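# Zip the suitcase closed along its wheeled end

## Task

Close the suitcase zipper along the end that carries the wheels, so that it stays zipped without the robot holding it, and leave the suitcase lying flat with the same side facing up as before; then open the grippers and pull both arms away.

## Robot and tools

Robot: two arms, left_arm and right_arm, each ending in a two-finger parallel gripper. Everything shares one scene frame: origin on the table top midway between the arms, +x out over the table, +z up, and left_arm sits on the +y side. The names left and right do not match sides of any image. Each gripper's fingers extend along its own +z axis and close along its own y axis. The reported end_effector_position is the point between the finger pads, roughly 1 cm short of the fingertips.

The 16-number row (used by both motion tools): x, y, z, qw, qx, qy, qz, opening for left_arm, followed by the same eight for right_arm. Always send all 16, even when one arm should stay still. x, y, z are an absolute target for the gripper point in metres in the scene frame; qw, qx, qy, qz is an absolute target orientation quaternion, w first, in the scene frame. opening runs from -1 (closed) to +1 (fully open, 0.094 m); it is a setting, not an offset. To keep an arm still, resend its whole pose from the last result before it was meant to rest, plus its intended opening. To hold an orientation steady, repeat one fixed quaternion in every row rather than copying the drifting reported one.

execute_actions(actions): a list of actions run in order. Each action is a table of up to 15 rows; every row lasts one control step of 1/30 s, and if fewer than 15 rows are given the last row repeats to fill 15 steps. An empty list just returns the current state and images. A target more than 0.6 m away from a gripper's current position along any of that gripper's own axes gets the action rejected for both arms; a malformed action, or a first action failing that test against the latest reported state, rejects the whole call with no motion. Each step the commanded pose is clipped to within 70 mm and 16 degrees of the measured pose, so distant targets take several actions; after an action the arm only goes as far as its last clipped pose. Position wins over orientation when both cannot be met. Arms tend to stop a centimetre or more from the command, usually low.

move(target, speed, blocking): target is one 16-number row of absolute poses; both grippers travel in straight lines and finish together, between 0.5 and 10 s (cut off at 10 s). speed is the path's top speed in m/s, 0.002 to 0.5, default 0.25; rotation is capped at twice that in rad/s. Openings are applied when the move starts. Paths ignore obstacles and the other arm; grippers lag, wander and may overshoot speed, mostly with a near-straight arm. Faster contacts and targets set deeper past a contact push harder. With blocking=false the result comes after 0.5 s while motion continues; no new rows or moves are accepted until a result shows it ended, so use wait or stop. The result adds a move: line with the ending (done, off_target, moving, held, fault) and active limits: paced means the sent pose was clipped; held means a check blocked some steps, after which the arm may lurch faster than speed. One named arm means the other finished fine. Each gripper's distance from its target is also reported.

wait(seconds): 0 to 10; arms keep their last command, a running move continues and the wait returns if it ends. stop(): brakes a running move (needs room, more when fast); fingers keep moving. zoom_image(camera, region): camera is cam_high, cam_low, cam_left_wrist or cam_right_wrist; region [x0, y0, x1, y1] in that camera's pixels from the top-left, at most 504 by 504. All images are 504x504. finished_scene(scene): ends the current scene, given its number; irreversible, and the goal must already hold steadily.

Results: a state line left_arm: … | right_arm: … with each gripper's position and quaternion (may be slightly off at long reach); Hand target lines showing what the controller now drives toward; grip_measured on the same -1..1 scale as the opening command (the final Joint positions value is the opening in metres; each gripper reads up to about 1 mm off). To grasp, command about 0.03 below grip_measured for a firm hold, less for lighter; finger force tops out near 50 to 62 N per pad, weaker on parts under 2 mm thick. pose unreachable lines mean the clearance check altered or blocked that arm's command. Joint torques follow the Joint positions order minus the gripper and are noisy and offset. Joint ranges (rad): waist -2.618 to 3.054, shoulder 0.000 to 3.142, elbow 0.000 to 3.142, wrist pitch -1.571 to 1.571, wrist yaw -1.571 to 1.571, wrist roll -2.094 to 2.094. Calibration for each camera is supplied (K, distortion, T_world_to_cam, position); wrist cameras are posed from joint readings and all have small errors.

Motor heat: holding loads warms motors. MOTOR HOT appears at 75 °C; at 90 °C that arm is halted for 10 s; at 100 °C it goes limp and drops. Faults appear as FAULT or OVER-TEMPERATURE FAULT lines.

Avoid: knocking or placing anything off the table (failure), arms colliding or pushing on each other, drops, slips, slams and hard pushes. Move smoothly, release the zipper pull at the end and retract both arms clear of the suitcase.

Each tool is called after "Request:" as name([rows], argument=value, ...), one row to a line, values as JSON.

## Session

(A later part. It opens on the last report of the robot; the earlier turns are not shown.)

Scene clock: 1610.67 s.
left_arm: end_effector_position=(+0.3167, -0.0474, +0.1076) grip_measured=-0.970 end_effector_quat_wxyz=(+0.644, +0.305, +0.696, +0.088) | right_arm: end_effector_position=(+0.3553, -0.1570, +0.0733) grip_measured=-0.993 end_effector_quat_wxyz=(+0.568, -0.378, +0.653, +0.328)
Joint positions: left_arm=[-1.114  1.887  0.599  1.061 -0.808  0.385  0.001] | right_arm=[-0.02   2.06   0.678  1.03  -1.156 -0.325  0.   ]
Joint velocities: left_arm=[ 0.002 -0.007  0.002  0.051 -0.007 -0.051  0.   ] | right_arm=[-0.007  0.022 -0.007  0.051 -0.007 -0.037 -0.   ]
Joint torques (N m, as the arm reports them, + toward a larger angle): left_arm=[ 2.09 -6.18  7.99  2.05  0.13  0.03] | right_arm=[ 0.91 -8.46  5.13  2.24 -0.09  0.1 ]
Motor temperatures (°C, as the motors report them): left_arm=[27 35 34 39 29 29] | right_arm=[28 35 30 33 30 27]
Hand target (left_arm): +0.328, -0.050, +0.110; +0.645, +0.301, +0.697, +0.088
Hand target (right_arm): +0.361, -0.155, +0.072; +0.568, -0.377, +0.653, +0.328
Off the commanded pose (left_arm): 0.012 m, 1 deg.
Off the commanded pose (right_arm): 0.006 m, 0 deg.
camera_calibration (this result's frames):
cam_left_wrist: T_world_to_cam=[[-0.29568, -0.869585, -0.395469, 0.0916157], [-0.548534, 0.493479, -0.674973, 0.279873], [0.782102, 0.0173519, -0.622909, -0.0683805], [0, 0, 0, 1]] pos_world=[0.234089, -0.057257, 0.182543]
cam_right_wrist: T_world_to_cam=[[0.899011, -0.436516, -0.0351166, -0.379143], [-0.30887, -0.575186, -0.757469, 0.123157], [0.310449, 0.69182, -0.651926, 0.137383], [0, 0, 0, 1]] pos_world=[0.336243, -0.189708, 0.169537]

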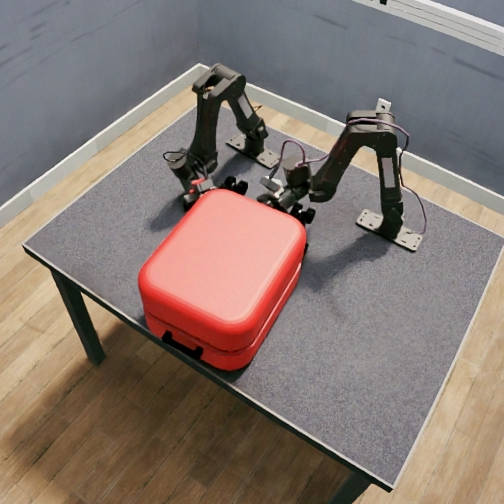

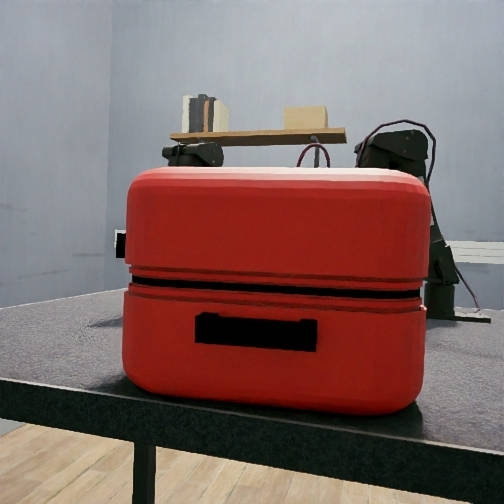

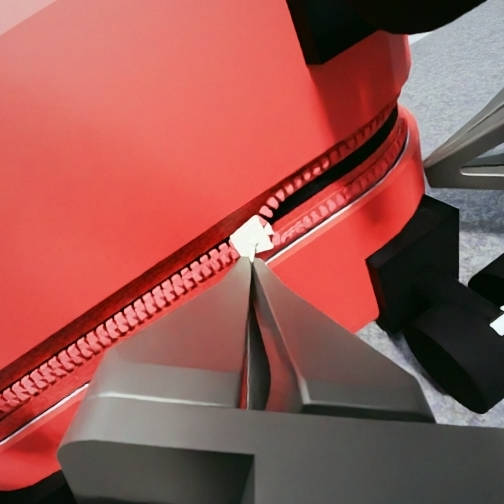

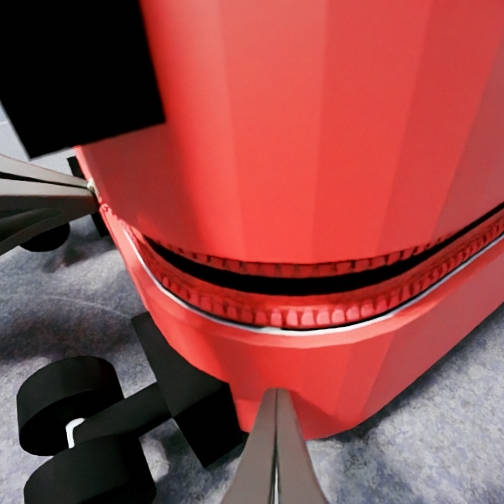

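Request:
execute_actions([
  [[0.3265,-0.0506,0.1115,0.645,0.301,0.697,0.088,-1,0.3607,-0.155,0.072,0.5682,-0.3774,0.6536,0.3281,-1],[0.325,-0.0502,0.113,0.645,0.301,0.697,0.088,-1,0.3607,-0.155,0.072,0.5682,-0.3774,0.6536,0.3281,-1],[0.3235,-0.0498,0.1145,0.645,0.301,0.697,0.088,-1,0.3607,-0.155,0.072,0.5682,-0.3774,0.6536,0.3281,-1],[0.322,-0.0494,0.116,0.645,0.301,0.697,0.088,-1,0.3607,-0.155,0.072,0.5682,-0.3774,0.6536,0.3281,-1],[0.3205,-0.049,0.1175,0.645,0.301,0.697,0.088,-1,0.3607,-0.155,0.072,0.5682,-0.3774,0.6536,0.3281,-1],[0.319,-0.0486,0.119,0.645,0.301,0.697,0.088,-1,0.3607,-0.155,0.072,0.5682,-0.3774,0.6536,0.3281,-1],[0.3175,-0.0482,0.1205,0.645,0.301,0.697,0.088,-1,0.3607,-0.155,0.072,0.5682,-0.3774,0.6536,0.3281,-1],[0.316,-0.0478,0.122,0.645,0.301,0.697,0.088,-1,0.3607,-0.155,0.072,0.5682,-0.3774,0.6536,0.3281,-1]],
])

Request:
zoom_image(camera="cam_right_wrist", region=[40, 130, 200, 290])

Scene clock: 1620.10 s.
left_arm: end_effector_position=(+0.3153, -0.0469, +0.1082) grip_measured=-0.970 end_effector_quat_wxyz=(+0.636, +0.316, +0.698, +0.092) | right_arm: end_effector_position=(+0.3554, -0.1571, +0.0733) grip_measured=-0.993 end_effector_quat_wxyz=(+0.568, -0.377, +0.653, +0.329)
Joint positions: left_arm=[-1.114  1.86   0.599  1.008 -0.8    0.385  0.001] | right_arm=[-0.02   2.06   0.678  1.031 -1.156 -0.321  0.   ]
Joint velocities: left_arm=[ 0.027 -0.017 -0.017 -0.022  0.007 -0.037  0.001] | right_arm=[ 0.017  0.022  0.002 -0.066 -0.007  0.007 -0.   ]
Joint torques (N m, as the arm reports them, + toward a larger angle): left_arm=[-0.37 -9.25  6.15  2.03 -0.29 -0.04] | right_arm=[ 0.85 -8.48  5.13  2.25 -0.09  0.08]
Motor temperatures (°C, as the motors report them): left_arm=[27 35 35 39 29 29] | right_arm=[28 35 30 34 30 27]
Hand target (left_arm): +0.316, -0.048, +0.122; +0.645, +0.301, +0.697, +0.088
Hand target (right_arm): +0.361, -0.155, +0.072; +0.568, -0.377, +0.653, +0.328
Off the commanded pose (left_arm): 0.014 m, 2 deg.
Off the commanded pose (right_arm): 0.006 m, 0 deg.
camera_calibration (this result's frames):
cam_left_wrist: T_world_to_cam=[[-0.30779, -0.858247, -0.410702, 0.0979522], [-0.553393, 0.512616, -0.656491, 0.279684], [0.773965, 0.025218, -0.632726, -0.0628922], [0, 0, 0, 1]] pos_world=[0.2336, -0.0577173, 0.184046]
cam_right_wrist: T_world_to_cam=[[0.898702, -0.436929, -0.0377984, -0.378954], [-0.310796, -0.573708, -0.757802, 0.124161], [0.30942, 0.692786, -0.651388, 0.13789], [0, 0, 0, 1]] pos_world=[0.336489, -0.189872, 0.169586]

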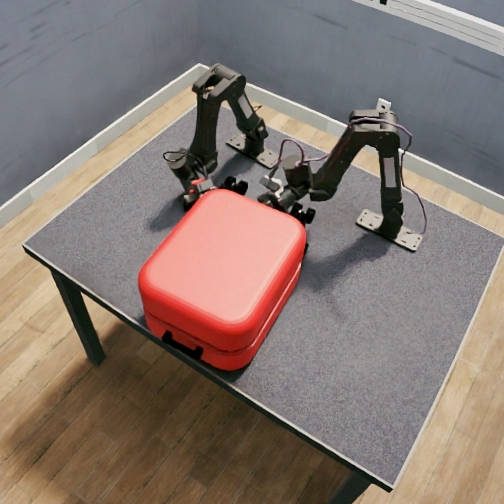

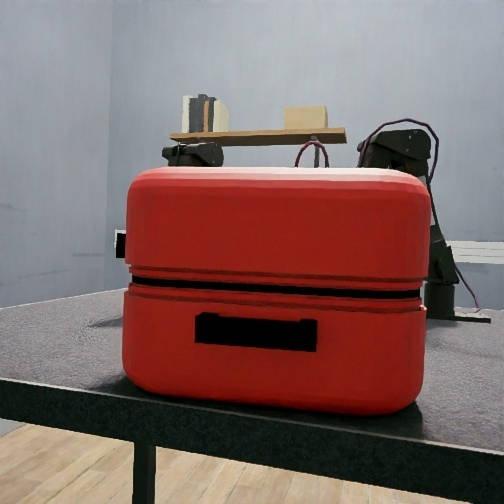

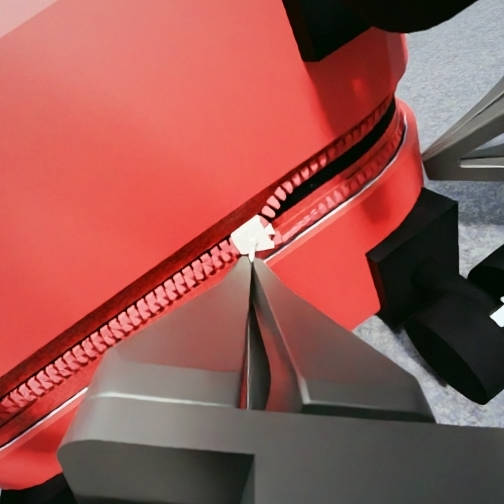

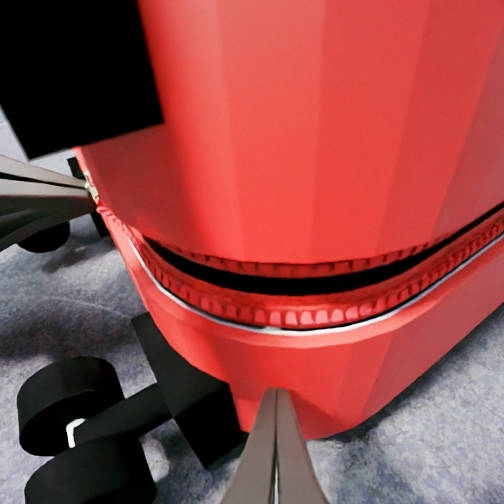

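Region (40, 130, 200, 290) of cam_right_wrist's 504x504 image, scaled by 3.150, with more detail than that image has.

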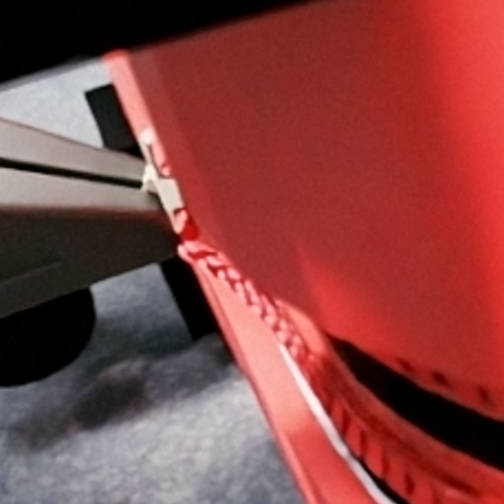

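Request:
execute_actions([
  [[0.3162,-0.0478,0.123,0.6495,0.2996,0.6933,0.0871,-1,0.3607,-0.155,0.072,0.5682,-0.3774,0.6536,0.3281,-1],[0.3164,-0.0478,0.1239,0.654,0.2982,0.6895,0.0861,-1,0.3607,-0.155,0.072,0.5682,-0.3774,0.6536,0.3281,-1],[0.3165,-0.0477,0.1248,0.6586,0.2967,0.6858,0.0852,-1,0.3607,-0.155,0.072,0.5682,-0.3774,0.6536,0.3281,-1],[0.3167,-0.0477,0.1257,0.6631,0.2953,0.682,0.0842,-1,0.3607,-0.155,0.072,0.5682,-0.3774,0.6536,0.3281,-1],[0.3169,-0.0477,0.1266,0.6676,0.2939,0.6783,0.0833,-1,0.3607,-0.155,0.072,0.5682,-0.3774,0.6536,0.3281,-1],[0.3171,-0.0477,0.1275,0.6721,0.2925,0.6746,0.0824,-1,0.3607,-0.155,0.072,0.5682,-0.3774,0.6536,0.3281,-1],[0.3173,-0.0476,0.1284,0.6766,0.2911,0.6708,0.0814,-1,0.3607,-0.155,0.072,0.5682,-0.3774,0.6536,0.3281,-1],[0.3174,-0.0476,0.1293,0.6812,0.2896,0.6671,0.0805,-1,0.3607,-0.155,0.072,0.5682,-0.3774,0.6536,0.3281,-1],[0.3176,-0.0476,0.1302,0.6857,0.2882,0.6633,0.0795,-1,0.3607,-0.155,0.072,0.5682,-0.3774,0.6536,0.3281,-1],[0.3178,-0.0476,0.131,0.6902,0.2868,0.6596,0.0786,-1,0.3607,-0.155,0.072,0.5682,-0.3774,0.6536,0.3281,-1]],
])

Request:
zoom_image(camera="cam_right_wrist", region=[40, 130, 200, 290])

Request:
zoom_image(camera="cam_left_wrist", region=[180, 140, 340, 290])

Scene clock: 1647.03 s.
left_arm: end_effector_position=(+0.3158, -0.0469, +0.1088) grip_measured=-0.970 end_effector_quat_wxyz=(+0.655, +0.318, +0.678, +0.099) | right_arm: end_effector_position=(+0.3554, -0.1571, +0.0733) grip_measured=-0.993 end_effector_quat_wxyz=(+0.568, -0.377, +0.653, +0.329)
Joint positions: left_arm=[-1.114  1.915  0.579  1.161 -0.801  0.463  0.001] | right_arm=[-0.02   2.06   0.678  1.031 -1.156 -0.321  0.   ]
Joint velocities: left_arm=[ 0.007  0.085 -0.032  0.227  0.051  0.095 -0.001] | right_arm=[-0.007 -0.007 -0.007 -0.037 -0.154  0.022 -0.001]
Joint torques (N m, as the arm reports them, + toward a larger angle): left_arm=[ 0.37 -7.95  4.    3.07 -0.02  0.02] | right_arm=[ 0.87 -8.48  5.14  2.25 -0.1   0.08]
Motor temperatures (°C, as the motors report them): left_arm=[27 37 35 39 28 29] | right_arm=[28 36 31 35 30 27]
Hand target (left_arm): +0.317, -0.046, +0.131; +0.688, +0.287, +0.662, +0.080
Hand target (right_arm): +0.360, -0.155, +0.072; +0.568, -0.377, +0.654, +0.328
Off the commanded pose (left_arm): 0.022 m, 6 deg.
Off the commanded pose (right_arm): 0.006 m, 0 deg.
camera_calibration (this result's frames):
cam_left_wrist: T_world_to_cam=[[-0.292745, -0.852753, -0.432565, 0.0961649], [-0.510045, 0.521913, -0.683712, 0.270023], [0.808798, 0.0204738, -0.58773, -0.0789866], [0, 0, 0, 1]] pos_world=[0.22976, -0.0573065, 0.179793]
cam_right_wrist: T_world_to_cam=[[0.898702, -0.436929, -0.0377984, -0.378954], [-0.310796, -0.573708, -0.757802, 0.124161], [0.30942, 0.692786, -0.651388, 0.13789], [0, 0, 0, 1]] pos_world=[0.336489, -0.189872, 0.169586]

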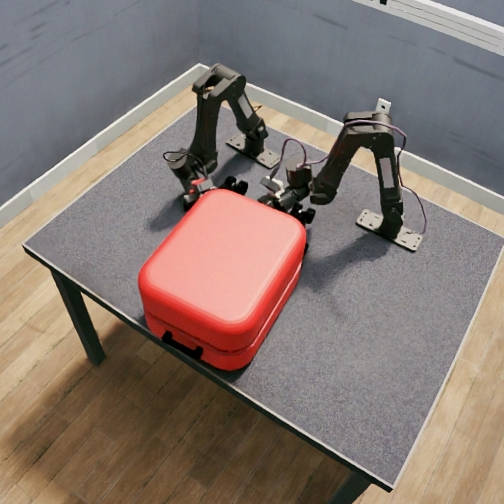

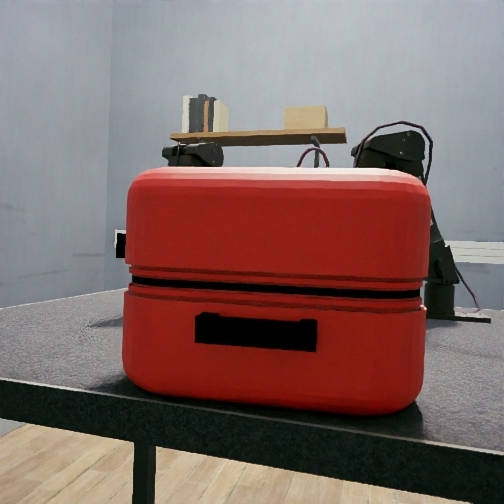

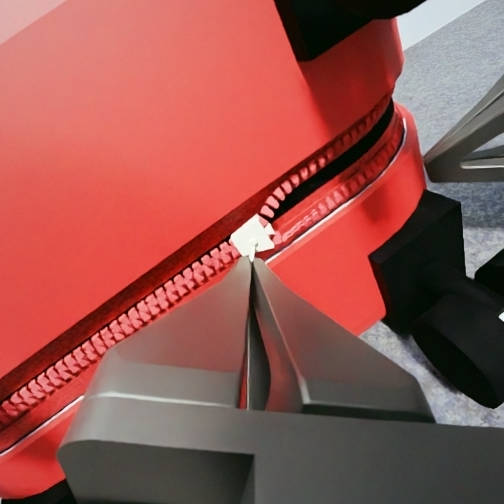

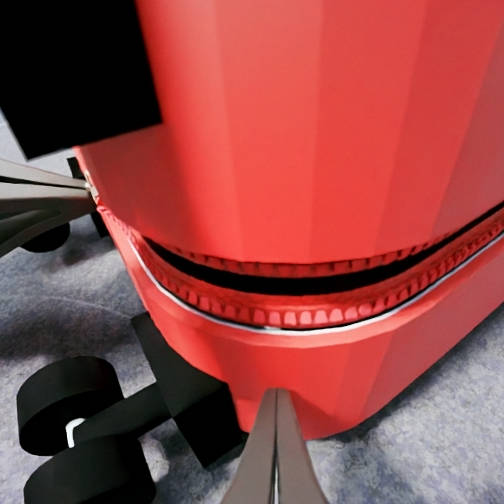

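Region (40, 130, 200, 290) of cam_right_wrist's 504x504 image, scaled by 3.150, with more detail than that image has.

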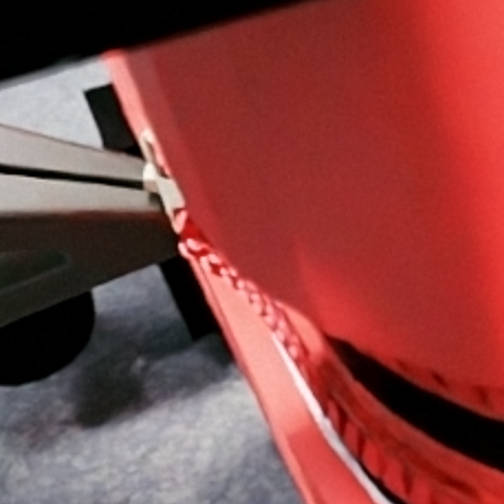

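Region (180, 140, 340, 290) of cam_left_wrist's 504x504 image, scaled by 3.150, with more detail than that image has; it fills the top 472 rows of this view, and the rest is white.

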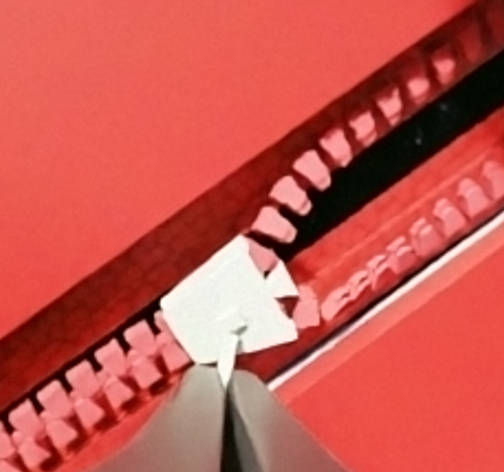

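Request:
execute_actions([
  [[0.3172,-0.049,0.1291,0.6865,0.29,0.662,0.0765,-1,0.3606,-0.1545,0.072,0.5682,-0.3774,0.6536,0.3281,-1],[0.3166,-0.0505,0.1272,0.6829,0.2932,0.6645,0.0743,-1,0.3606,-0.154,0.072,0.5682,-0.3774,0.6536,0.3281,-1],[0.3161,-0.0519,0.1253,0.6792,0.2965,0.6669,0.0722,-1,0.3605,-0.1535,0.072,0.5682,-0.3774,0.6536,0.3281,-1],[0.3155,-0.0534,0.1234,0.6756,0.2997,0.6694,0.07,-1,0.3604,-0.153,0.072,0.5682,-0.3774,0.6536,0.3281,-1],[0.3149,-0.0548,0.1215,0.6719,0.3029,0.6718,0.0679,-1,0.3603,-0.1525,0.072,0.5682,-0.3774,0.6536,0.3281,-1],[0.3143,-0.0562,0.1196,0.6682,0.3061,0.6742,0.0658,-1,0.3603,-0.152,0.072,0.5682,-0.3774,0.6536,0.3281,-1],[0.3137,-0.0577,0.1177,0.6646,0.3093,0.6767,0.0636,-1,0.3602,-0.1515,0.072,0.5682,-0.3774,0.6536,0.3281,-1],[0.3132,-0.0591,0.1158,0.6609,0.3126,0.6791,0.0615,-1,0.3601,-0.151,0.072,0.5682,-0.3774,0.6536,0.3281,-1],[0.3126,-0.0606,0.1139,0.6573,0.3158,0.6816,0.0593,-1,0.3601,-0.1505,0.072,0.5682,-0.3774,0.6536,0.3281,-1],[0.312,-0.062,0.112,0.6536,0.319,0.684,0.0572,-1,0.36,-0.15,0.072,0.5682,-0.3774,0.6536,0.3281,-1]],
  [[0.3111,-0.064,0.1118,0.6538,0.322,0.6826,0.0543,-1,0.36,-0.1494,0.072,0.5682,-0.3774,0.6536,0.3281,-1],[0.3102,-0.066,0.1115,0.654,0.3249,0.6811,0.0515,-1,0.36,-0.1488,0.072,0.5682,-0.3774,0.6536,0.3281,-1],[0.3094,-0.068,0.1113,0.6542,0.3279,0.6797,0.0486,-1,0.36,-0.1481,0.072,0.5682,-0.3774,0.6536,0.3281,-1],[0.3085,-0.07,0.111,0.6544,0.3308,0.6782,0.0458,-1,0.36,-0.1475,0.072,0.5682,-0.3774,0.6536,0.3281,-1],[0.3076,-0.072,0.1108,0.6546,0.3338,0.6768,0.0429,-1,0.36,-0.1469,0.072,0.5682,-0.3774,0.6536,0.3281,-1],[0.3068,-0.074,0.1105,0.6548,0.3367,0.6753,0.04,-1,0.36,-0.1463,0.072,0.5682,-0.3774,0.6536,0.3281,-1],[0.3059,-0.076,0.1103,0.655,0.3397,0.6739,0.0372,-1,0.36,-0.1456,0.072,0.5682,-0.3774,0.6536,0.3281,-1],[0.305,-0.078,0.11,0.6552,0.3426,0.6724,0.0343,-1,0.36,-0.145,0.072,0.5682,-0.3774,0.6536,0.3281,-1]],
])

Scene clock: 1668.43 s.
left_arm: end_effector_position=(+0.3152, -0.0482, +0.1073) grip_measured=-0.970 end_effector_quat_wxyz=(+0.654, +0.310, +0.685, +0.084) | right_arm: end_effector_position=(+0.3556, -0.1564, +0.0737) grip_measured=-0.994 end_effector_quat_wxyz=(+0.565, -0.372, +0.656, +0.334)
Joint positions: left_arm=[-1.114  1.911  0.58   1.144 -0.792  0.418  0.001] | right_arm=[-0.018  2.06   0.678  1.035 -1.154 -0.302  0.   ]
Joint velocities: left_arm=[-0.012 -0.017 -0.007  0.007 -0.095  0.007  0.001] | right_arm=[-0.012  0.012 -0.007  0.037 -0.066 -0.007 -0.001]
Joint torques (N m, as the arm reports them, + toward a larger angle): left_arm=[-2.03 -7.72  6.77  1.93  0.84 -0.08] | right_arm=[ 3.6  -8.52  4.33  2.54  0.14  0.11]
Motor temperatures (°C, as the motors report them): left_arm=[27 36 34 44 28 29] | right_arm=[28 36 31 35 29 27]
Hand target (left_arm): +0.303, -0.076, +0.111; +0.656, +0.342, +0.672, +0.035
Hand target (right_arm): +0.359, -0.145, +0.072; +0.568, -0.378, +0.653, +0.329
Off the commanded pose (left_arm): 0.032 m, 7 deg.
Off the commanded pose (right_arm): 0.012 m, 1 deg.
camera_calibration (this result's frames):
cam_left_wrist: T_world_to_cam=[[-0.303459, -0.865248, -0.399073, 0.0934734], [-0.521852, 0.501344, -0.690163, 0.272781], [0.797235, -0.00117888, -0.603668, -0.0750392], [0, 0, 0, 1]] pos_world=[0.23054, -0.0559678, 0.180267]
cam_right_wrist: T_world_to_cam=[[0.896952, -0.438876, -0.0535184, -0.377389], [-0.3224, -0.566418, -0.758438, 0.130236], [0.302546, 0.697537, -0.649544, 0.140639], [0, 0, 0, 1]] pos_world=[0.337939, -0.18996, 0.16993]

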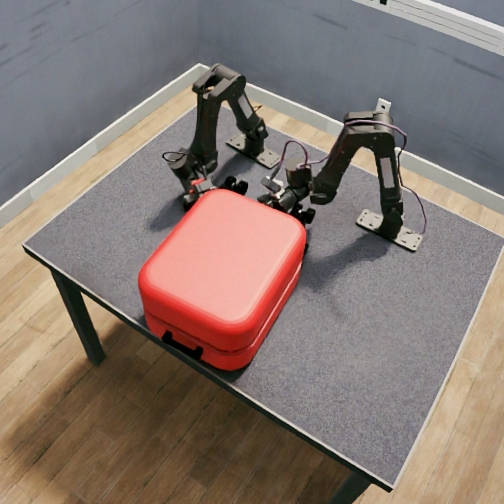

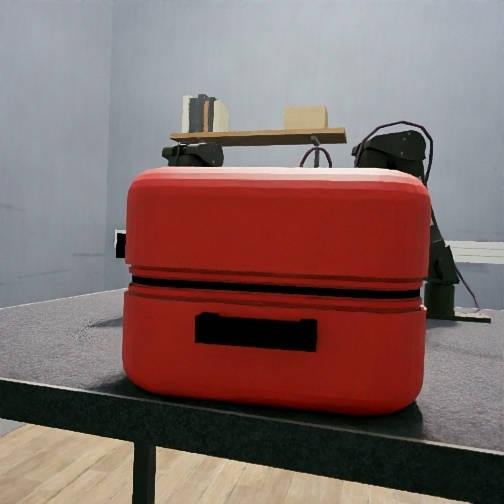

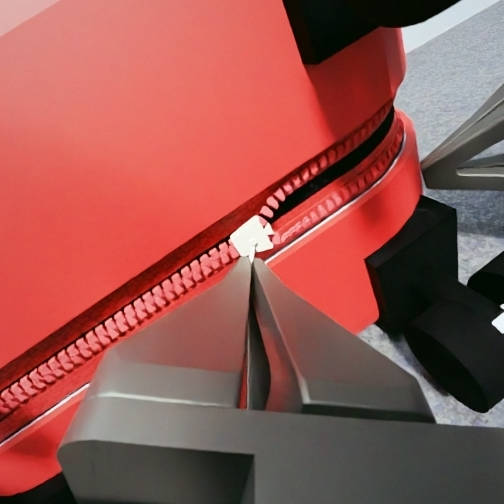

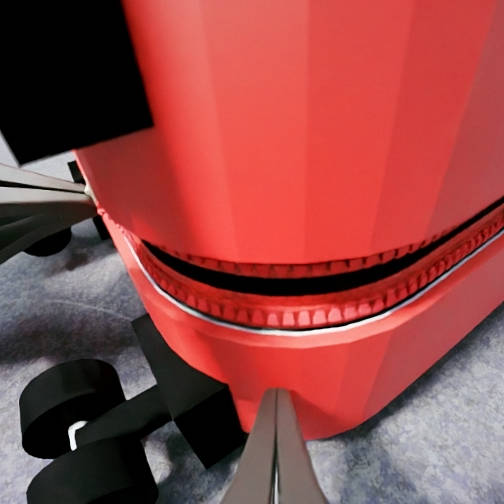

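Request:
execute_actions([
  [[0.3041,-0.0796,0.1099,0.6553,0.3448,0.6713,0.0322,-1,0.36,-0.145,0.072,0.5682,-0.3774,0.6536,0.3281,-1],[0.3032,-0.0812,0.1098,0.6554,0.347,0.6701,0.03,-1,0.36,-0.145,0.072,0.5682,-0.3774,0.6536,0.3281,-1],[0.3024,-0.0829,0.1096,0.6555,0.3492,0.669,0.0279,-1,0.36,-0.145,0.072,0.5682,-0.3774,0.6536,0.3281,-1],[0.3015,-0.0845,0.1095,0.6556,0.3514,0.6678,0.0258,-1,0.36,-0.145,0.072,0.5682,-0.3774,0.6536,0.3281,-1],[0.3006,-0.0861,0.1094,0.6556,0.3535,0.6667,0.0236,-1,0.36,-0.145,0.072,0.5682,-0.3774,0.6536,0.3281,-1],[0.2998,-0.0878,0.1093,0.6557,0.3557,0.6655,0.0215,-1,0.36,-0.145,0.072,0.5682,-0.3774,0.6536,0.3281,-1],[0.2989,-0.0894,0.1091,0.6558,0.3579,0.6644,0.0193,-1,0.36,-0.145,0.072,0.5682,-0.3774,0.6536,0.3281,-1],[0.298,-0.091,0.109,0.6559,0.3601,0.6632,0.0172,-1,0.36,-0.145,0.072,0.5682,-0.3774,0.6536,0.3281,-1]],
  [[0.2978,-0.0928,0.109,0.6559,0.3601,0.6632,0.0172,-1,0.36,-0.1448,0.072,0.5682,-0.3774,0.6536,0.3281,-1],[0.2975,-0.0945,0.109,0.6559,0.3601,0.6632,0.0172,-1,0.36,-0.1445,0.072,0.5682,-0.3774,0.6536,0.3281,-1],[0.2973,-0.0963,0.109,0.6559,0.3601,0.6632,0.0172,-1,0.36,-0.1443,0.072,0.5682,-0.3774,0.6536,0.3281,-1],[0.297,-0.098,0.109,0.6559,0.3601,0.6632,0.0172,-1,0.36,-0.144,0.072,0.5682,-0.3774,0.6536,0.3281,-1],[0.2968,-0.0998,0.109,0.6559,0.3601,0.6632,0.0172,-1,0.36,-0.1438,0.072,0.5682,-0.3774,0.6536,0.3281,-1],[0.2965,-0.1015,0.109,0.6559,0.3601,0.6632,0.0172,-1,0.36,-0.1435,0.072,0.5682,-0.3774,0.6536,0.3281,-1],[0.2963,-0.1033,0.109,0.6559,0.3601,0.6632,0.0172,-1,0.36,-0.1433,0.072,0.5682,-0.3774,0.6536,0.3281,-1],[0.296,-0.105,0.109,0.6559,0.3601,0.6632,0.0172,-1,0.36,-0.143,0.072,0.5682,-0.3774,0.6536,0.3281,-1]],
])

Request:
zoom_image(camera="cam_left_wrist", region=[180, 140, 340, 290])

Scene clock: 1682.67 s.
left_arm: end_effector_position=(+0.3170, -0.0532, +0.1080) grip_measured=-0.970 end_effector_quat_wxyz=(+0.650, +0.308, +0.688, +0.094) | right_arm: end_effector_position=(+0.3606, -0.1586, +0.0739) grip_measured=-0.994 end_effector_quat_wxyz=(+0.571, -0.366, +0.661, +0.321)
Joint positions: left_arm=[-1.123  1.919  0.616  1.102 -0.819  0.416  0.001] | right_arm=[-0.016  2.06   0.678  1.049 -1.121 -0.295  0.   ]
Joint velocities: left_arm=[-0.022 -0.007  0.022 -0.007 -0.081 -0.037 -0.   ] | right_arm=[ 0.002 -0.012  0.007  0.022 -0.037 -0.037  0.001]
Joint torques (N m, as the arm reports them, + toward a larger angle): left_arm=[-4.83 -6.72  7.9   2.14  1.15 -0.08] | right_arm=[ 3.94 -8.42  4.2   2.5  -0.09  0.09]
Motor temperatures (°C, as the motors report them): left_arm=[27 36 34 41 28 29] | right_arm=[28 36 30 36 29 27]
Hand target (left_arm): +0.291, -0.100, +0.111; +0.656, +0.359, +0.664, +0.019
Hand target (right_arm): +0.359, -0.143, +0.072; +0.568, -0.377, +0.654, +0.328
Off the commanded pose (left_arm): 0.056 m, 11 deg.
Off the commanded pose (right_arm): 0.016 m, 2 deg.
camera_calibration (this result's frames):
cam_left_wrist: T_world_to_cam=[[-0.289403, -0.865224, -0.40943, 0.086553], [-0.532162, 0.500972, -0.682518, 0.279156], [0.795644, 0.0203604, -0.605422, -0.074292], [0, 0, 0, 1]] pos_world=[0.232715, -0.0634491, 0.180989]
cam_right_wrist: T_world_to_cam=[[0.88406, -0.465356, -0.0433827, -0.383145], [-0.333774, -0.563648, -0.755576, 0.135082], [0.32716, 0.682454, -0.653623, 0.129801], [0, 0, 0, 1]] pos_world=[0.341344, -0.190743, 0.170284]

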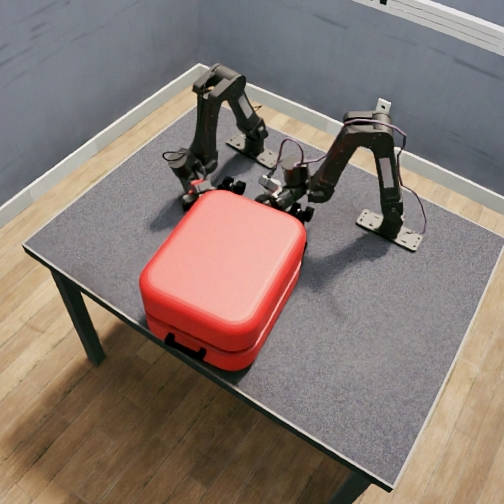

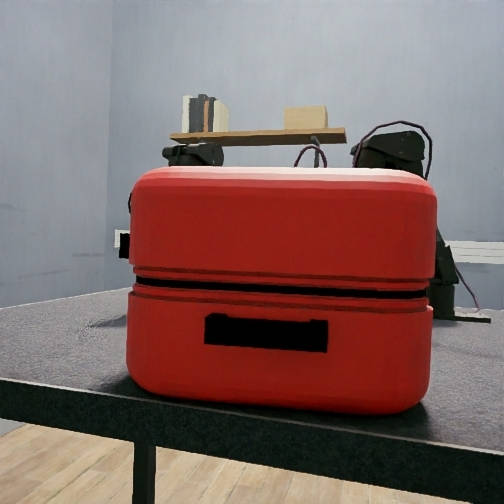

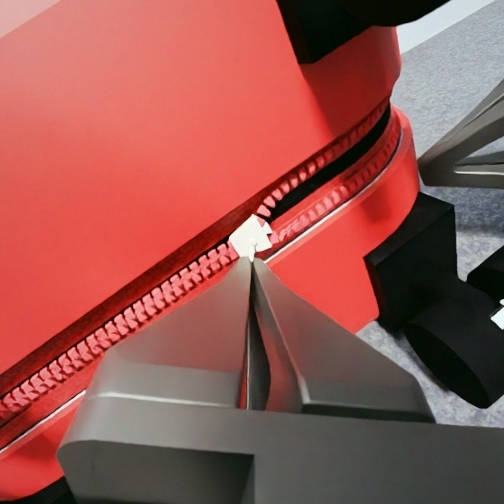

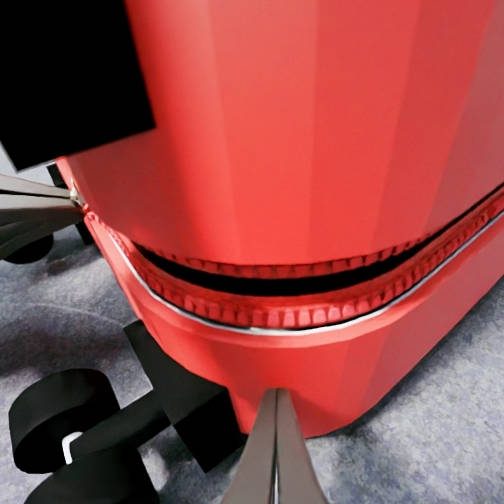

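Region (180, 140, 340, 290) of cam_left_wrist's 504x504 image, scaled by 3.150, with more detail than that image has; it fills the top 472 rows of this view, and the rest is white.

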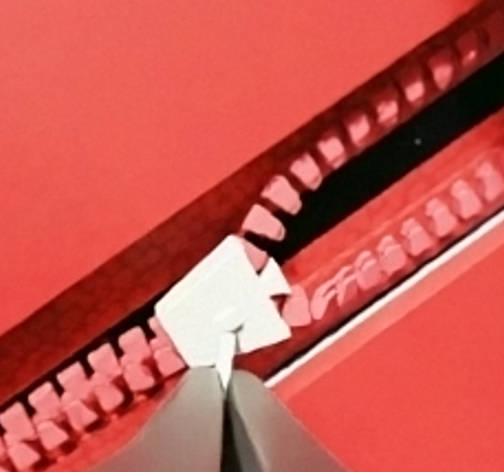

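Request:
execute_actions([
  [[0.2977,-0.1006,0.109,0.6555,0.3547,0.6658,0.0224,-1,0.36,-0.1442,0.072,0.5682,-0.3774,0.6536,0.3281,-1],[0.2993,-0.0962,0.109,0.6551,0.3492,0.6685,0.0277,-1,0.36,-0.1455,0.072,0.5682,-0.3774,0.6536,0.3281,-1],[0.301,-0.0918,0.109,0.6547,0.3438,0.6711,0.0329,-1,0.36,-0.1467,0.072,0.5682,-0.3774,0.6536,0.3281,-1],[0.3027,-0.0873,0.109,0.6543,0.3384,0.6737,0.0381,-1,0.36,-0.148,0.072,0.5682,-0.3774,0.6536,0.3281,-1],[0.3043,-0.0829,0.109,0.6539,0.3329,0.6763,0.0434,-1,0.36,-0.1492,0.072,0.5682,-0.3774,0.6536,0.3281,-1],[0.306,-0.0785,0.109,0.6536,0.3275,0.679,0.0486,-1,0.36,-0.1505,0.072,0.5682,-0.3774,0.6536,0.3281,-1],[0.3077,-0.0741,0.109,0.6532,0.3221,0.6816,0.0538,-1,0.36,-0.1517,0.072,0.5682,-0.3774,0.6536,0.3281,-1],[0.3093,-0.0697,0.109,0.6528,0.3166,0.6842,0.0591,-1,0.36,-0.153,0.072,0.5682,-0.3774,0.6536,0.3281,-1],[0.311,-0.0653,0.109,0.6524,0.3112,0.6868,0.0643,-1,0.36,-0.1545,0.072,0.5682,-0.3774,0.6536,0.3281,-1],[0.3127,-0.0608,0.109,0.652,0.3058,0.6895,0.0695,-1,0.359,-0.157,0.072,0.5682,-0.3774,0.6536,0.3281,-1],[0.3143,-0.0564,0.109,0.6516,0.3003,0.6921,0.0748,-1,0.358,-0.16,0.073,0.5682,-0.3774,0.6536,0.3281,-1],[0.316,-0.053,0.108,0.6512,0.2949,0.6947,0.08,-1,0.356,-0.164,0.074,0.5682,-0.3774,0.6536,0.3281,-1],[0.316,-0.053,0.108,0.6512,0.2949,0.6947,0.08,-1,0.353,-0.17,0.075,0.5682,-0.3774,0.6536,0.3281,-1],[0.316,-0.053,0.108,0.6512,0.2949,0.6947,0.08,-1,0.35,-0.177,0.076,0.5682,-0.3774,0.6536,0.3281,-1],[0.316,-0.053,0.108,0.6512,0.2949,0.6947,0.08,-1,0.347,-0.184,0.078,0.5682,-0.3774,0.6536,0.3281,-1]],
  [[0.316,-0.053,0.108,0.6512,0.2949,0.6947,0.08,-1,0.343,-0.192,0.082,0.5682,-0.3774,0.6536,0.3281,-1],[0.316,-0.053,0.108,0.6512,0.2949,0.6947,0.08,-1,0.34,-0.198,0.086,0.5682,-0.3774,0.6536,0.3281,-1],[0.316,-0.053,0.108,0.6512,0.2949,0.6947,0.08,-1,0.338,-0.203,0.09,0.5682,-0.3774,0.6536,0.3281,-1]],
])

Scene clock: 1726.40 s.
left_arm: end_effector_position=(+0.3178, -0.0516, +0.1079) grip_measured=-0.970 end_effector_quat_wxyz=(+0.651, +0.296, +0.693, +0.089) | right_arm: end_effector_position=(+0.3438, -0.2071, +0.0919) grip_measured=-0.994 end_effector_quat_wxyz=(+0.582, -0.375, +0.650, +0.313)
Joint positions: left_arm=[-1.122  1.919  0.616  1.1   -0.827  0.389  0.001] | right_arm=[-0.18   1.953  0.669  0.828 -1.278 -0.469  0.   ]
Joint velocities: left_arm=[-0.012 -0.012 -0.017 -0.007 -0.007 -0.066  0.001] | right_arm=[ 0.002  0.012  0.007 -0.271 -0.051 -0.198 -0.001]
Joint torques (N m, as the arm reports them, + toward a larger angle): left_arm=[-0.23 -7.83  4.34  2.12  0.02 -0.1 ] | right_arm=[  0.28 -10.51   4.24   1.71  -0.37  -0.07]
Motor temperatures (°C, as the motors report them): left_arm=[28 35 35 40 29 29] | right_arm=[28 36 30 37 29 27]
Hand target (left_arm): +0.316, -0.053, +0.108; +0.651, +0.295, +0.695, +0.080
Hand target (right_arm): +0.338, -0.203, +0.090; +0.571, -0.376, +0.653, +0.328
Off the commanded pose (left_arm): 0.002 m, 1 deg.
Off the commanded pose (right_arm): 0.007 m, 2 deg.
camera_calibration (this result's frames):
cam_left_wrist: T_world_to_cam=[[-0.280914, -0.878456, -0.386525, 0.0823685], [-0.542912, 0.477561, -0.690783, 0.281812], [0.791413, 0.0157988, -0.611078, -0.0732464], [0, 0, 0, 1]] pos_world=[0.234106, -0.0610682, 0.181749]
cam_right_wrist: T_world_to_cam=[[0.887075, -0.461585, -0.00609457, -0.393693], [-0.30172, -0.569752, -0.764426, 0.104214], [0.349376, 0.679942, -0.644682, 0.171178], [0, 0, 0, 1]] pos_world=[0.320873, -0.238738, 0.18762]

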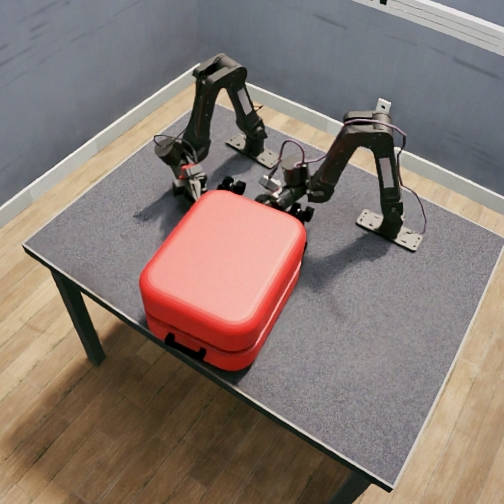

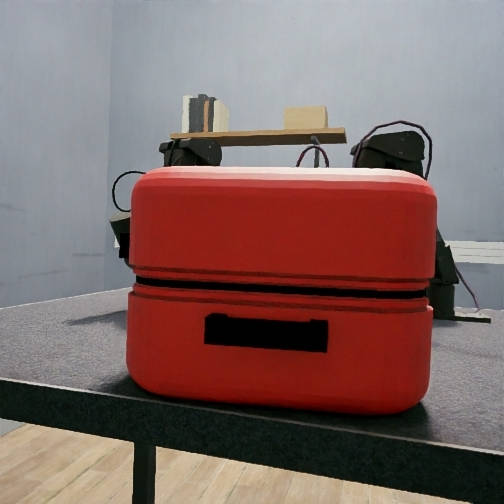

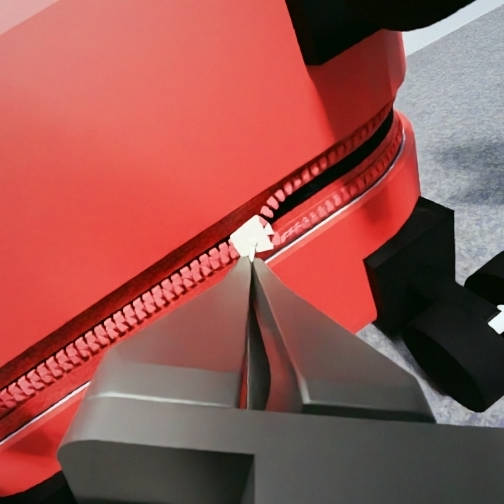

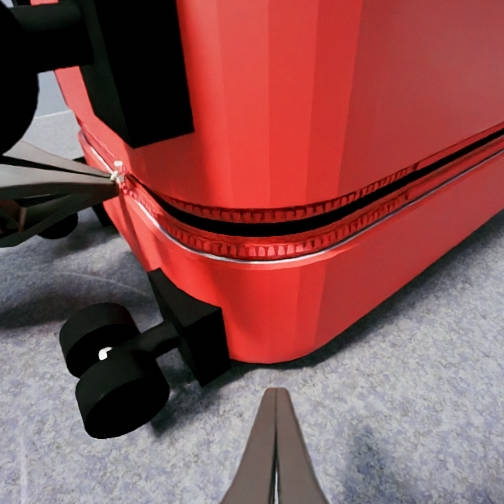

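Request:
zoom_image(camera="cam_right_wrist", region=[70, 120, 210, 250])

Region (70, 120, 210, 250) of cam_right_wrist's 504x504 image, scaled by 3.600, with more detail than that image has; it fills the top 468 rows of this view, and the rest is white.

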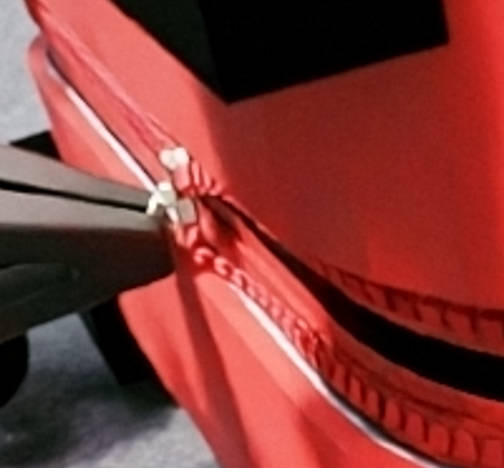

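Request:
move(target=[0.3178,-0.0516,0.1079,0.651,0.296,0.693,0.089,-1,0.35,-0.2,0.265,0.25,-0.48,0.83,0.14,-1], speed=0.25)

Request:
move(target=[0.3178,-0.0516,0.1079,0.651,0.296,0.693,0.089,-1,0.375,-0.115,0.252,0.1504,-0.4924,0.8529,0.0868,-1], speed=0.15)

Scene clock: 1743.83 s.
left_arm: end_effector_position=(+0.3178, -0.0515, +0.1079) grip_measured=-0.970 end_effector_quat_wxyz=(+0.651, +0.296, +0.693, +0.089) | right_arm: end_effector_position=(+0.3553, -0.2020, +0.2644) grip_measured=-0.994 end_effector_quat_wxyz=(+0.261, -0.470, +0.833, +0.132)
Joint positions: left_arm=[-1.122  1.919  0.616  1.1   -0.827  0.389  0.001] | right_arm=[ 0.065  1.852  2.046 -1.428 -0.499 -0.984  0.   ]
Joint velocities: left_arm=[-0.002  0.002  0.002 -0.051  0.022 -0.066 -0.001] | right_arm=[-0.007  0.007  0.002 -0.037  0.007 -0.037 -0.   ]
Joint torques (N m, as the arm reports them, + toward a larger angle): left_arm=[-0.03 -7.53  4.77  2.16 -0.07  0.  ] | right_arm=[ 0.64 -9.3   7.19  1.05 -0.26 -0.06]
Motor temperatures (°C, as the motors report them): left_arm=[27 36 34 40 28 29] | right_arm=[28 37 30 36 29 27]
Hand target (left_arm): +0.318, -0.052, +0.108; +0.651, +0.296, +0.693, +0.089
Hand target (right_arm): +0.352, -0.199, +0.265; +0.254, -0.474, +0.832, +0.137
Off the commanded pose (left_arm): 0.000 m, 0 deg.
Off the commanded pose (right_arm): 0.006 m, 2 deg.
move: done
camera_calibration (this result's frames):
cam_left_wrist: T_world_to_cam=[[-0.280559, -0.878548, -0.386575, 0.0823223], [-0.543043, 0.477382, -0.690804, 0.281833], [0.791449, 0.0161156, -0.611023, -0.0732574], [0, 0, 0, 1]] pos_world=[0.234123, -0.0610375, 0.181753]
cam_right_wrist: T_world_to_cam=[[0.860346, -0.507272, -0.0498082, -0.38872], [-0.508707, -0.860672, -0.0214593, 0.0608301], [-0.0319828, 0.0438002, -0.998528, 0.375487], [0, 0, 0, 1]] pos_world=[0.377387, -0.161278, 0.356878]

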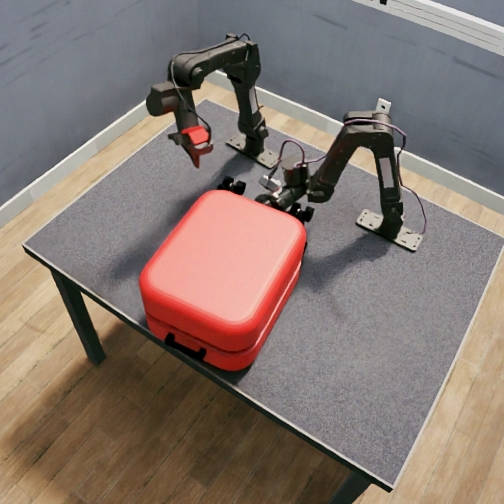

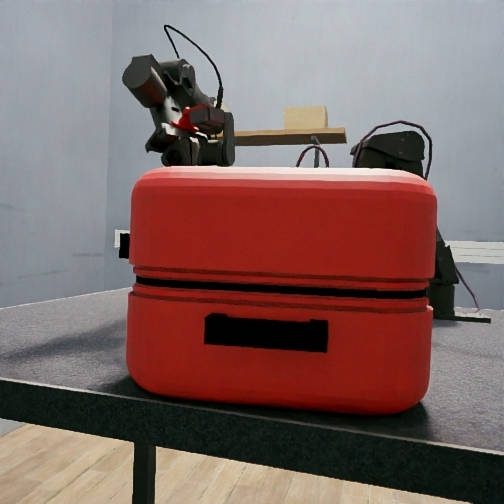

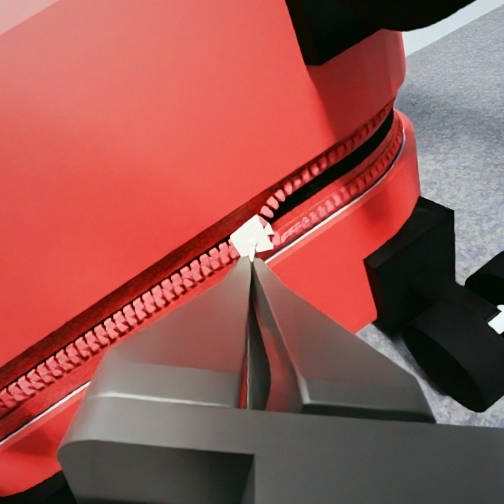

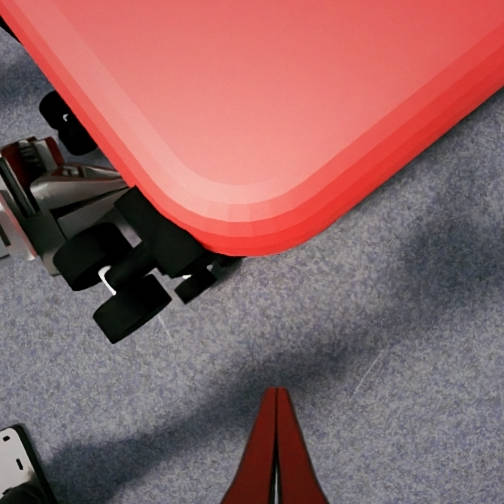

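Scene clock: 1745.17 s.
left_arm: end_effector_position=(+0.3178, -0.0515, +0.1079) grip_measured=-0.970 end_effector_quat_wxyz=(+0.651, +0.296, +0.693, +0.089) | right_arm: end_effector_position=(+0.3768, -0.1119, +0.2520) grip_measured=-0.994 end_effector_quat_wxyz=(+0.198, -0.489, +0.846, +0.079)
Joint positions: left_arm=[-1.122  1.919  0.616  1.1   -0.827  0.389  0.001] | right_arm=[ 0.367  2.086  2.396 -1.53  -0.253 -0.746  0.   ]
Joint velocities: left_arm=[-0.012  0.002 -0.007 -0.022 -0.095  0.022  0.001] | right_arm=[-0.017  0.002  0.007 -0.007 -0.007 -0.007 -0.001]
Joint torques (N m, as the arm reports them, + toward a larger angle): left_arm=[-0.05 -7.38  4.82  2.17 -0.08  0.02] | right_arm=[ -0.09 -11.18   6.9    1.13  -0.14   0.1 ]
Motor temperatures (°C, as the motors report them): left_arm=[27 36 34 40 28 29] | right_arm=[28 37 31 36 29 27]
Hand target (left_arm): +0.318, -0.052, +0.108; +0.651, +0.296, +0.693, +0.089
Hand target (right_arm): +0.374, -0.113, +0.251; +0.189, -0.485, +0.850, +0.081
Off the commanded pose (left_arm): 0.000 m, 0 deg.
Off the commanded pose (right_arm): 0.004 m, 6 deg.
joint sent to its limit (right arm) — the command would take joint 4 (wrist pitch) past its lower limit, so that joint was sent only as far as its limit.
move: off_target (right_arm)
camera_calibration (this result's frames):
cam_left_wrist: T_world_to_cam=[[-0.280559, -0.878548, -0.386575, 0.0823223], [-0.543043, 0.477382, -0.690804, 0.281833], [0.791449, 0.0161156, -0.611023, -0.0732574], [0, 0, 0, 1]] pos_world=[0.234123, -0.0610375, 0.181753]
cam_right_wrist: T_world_to_cam=[[0.863621, -0.503838, -0.0174756, -0.371076], [-0.496215, -0.855655, 0.147055, 0.102439], [-0.0890452, -0.118329, -0.988974, 0.360776], [0, 0, 0, 1]] pos_world=[0.403426, -0.0566201, 0.33525]

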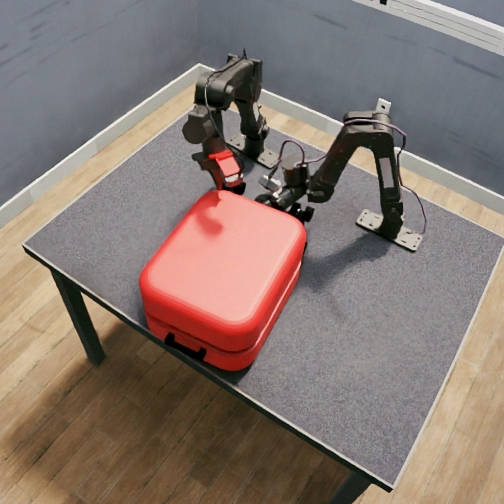

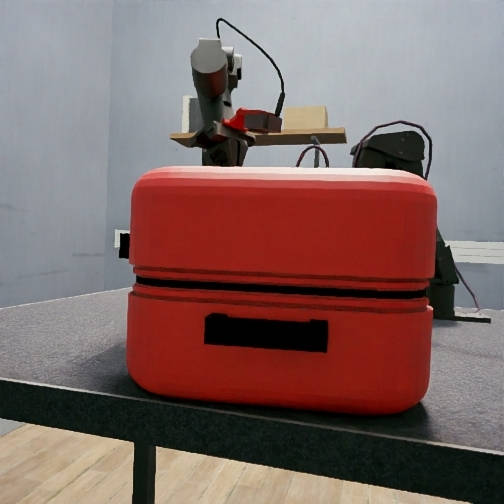

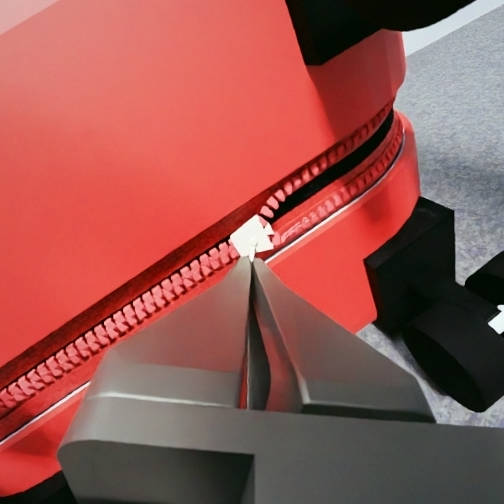

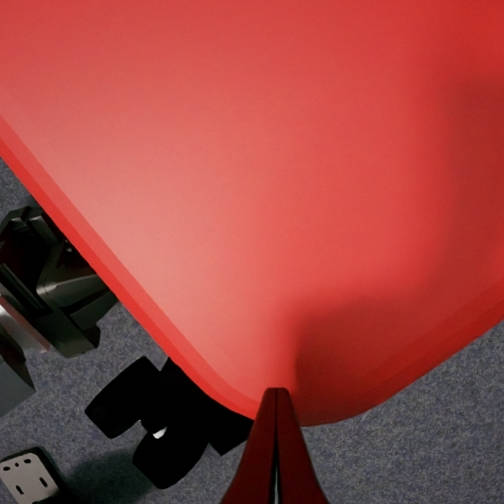

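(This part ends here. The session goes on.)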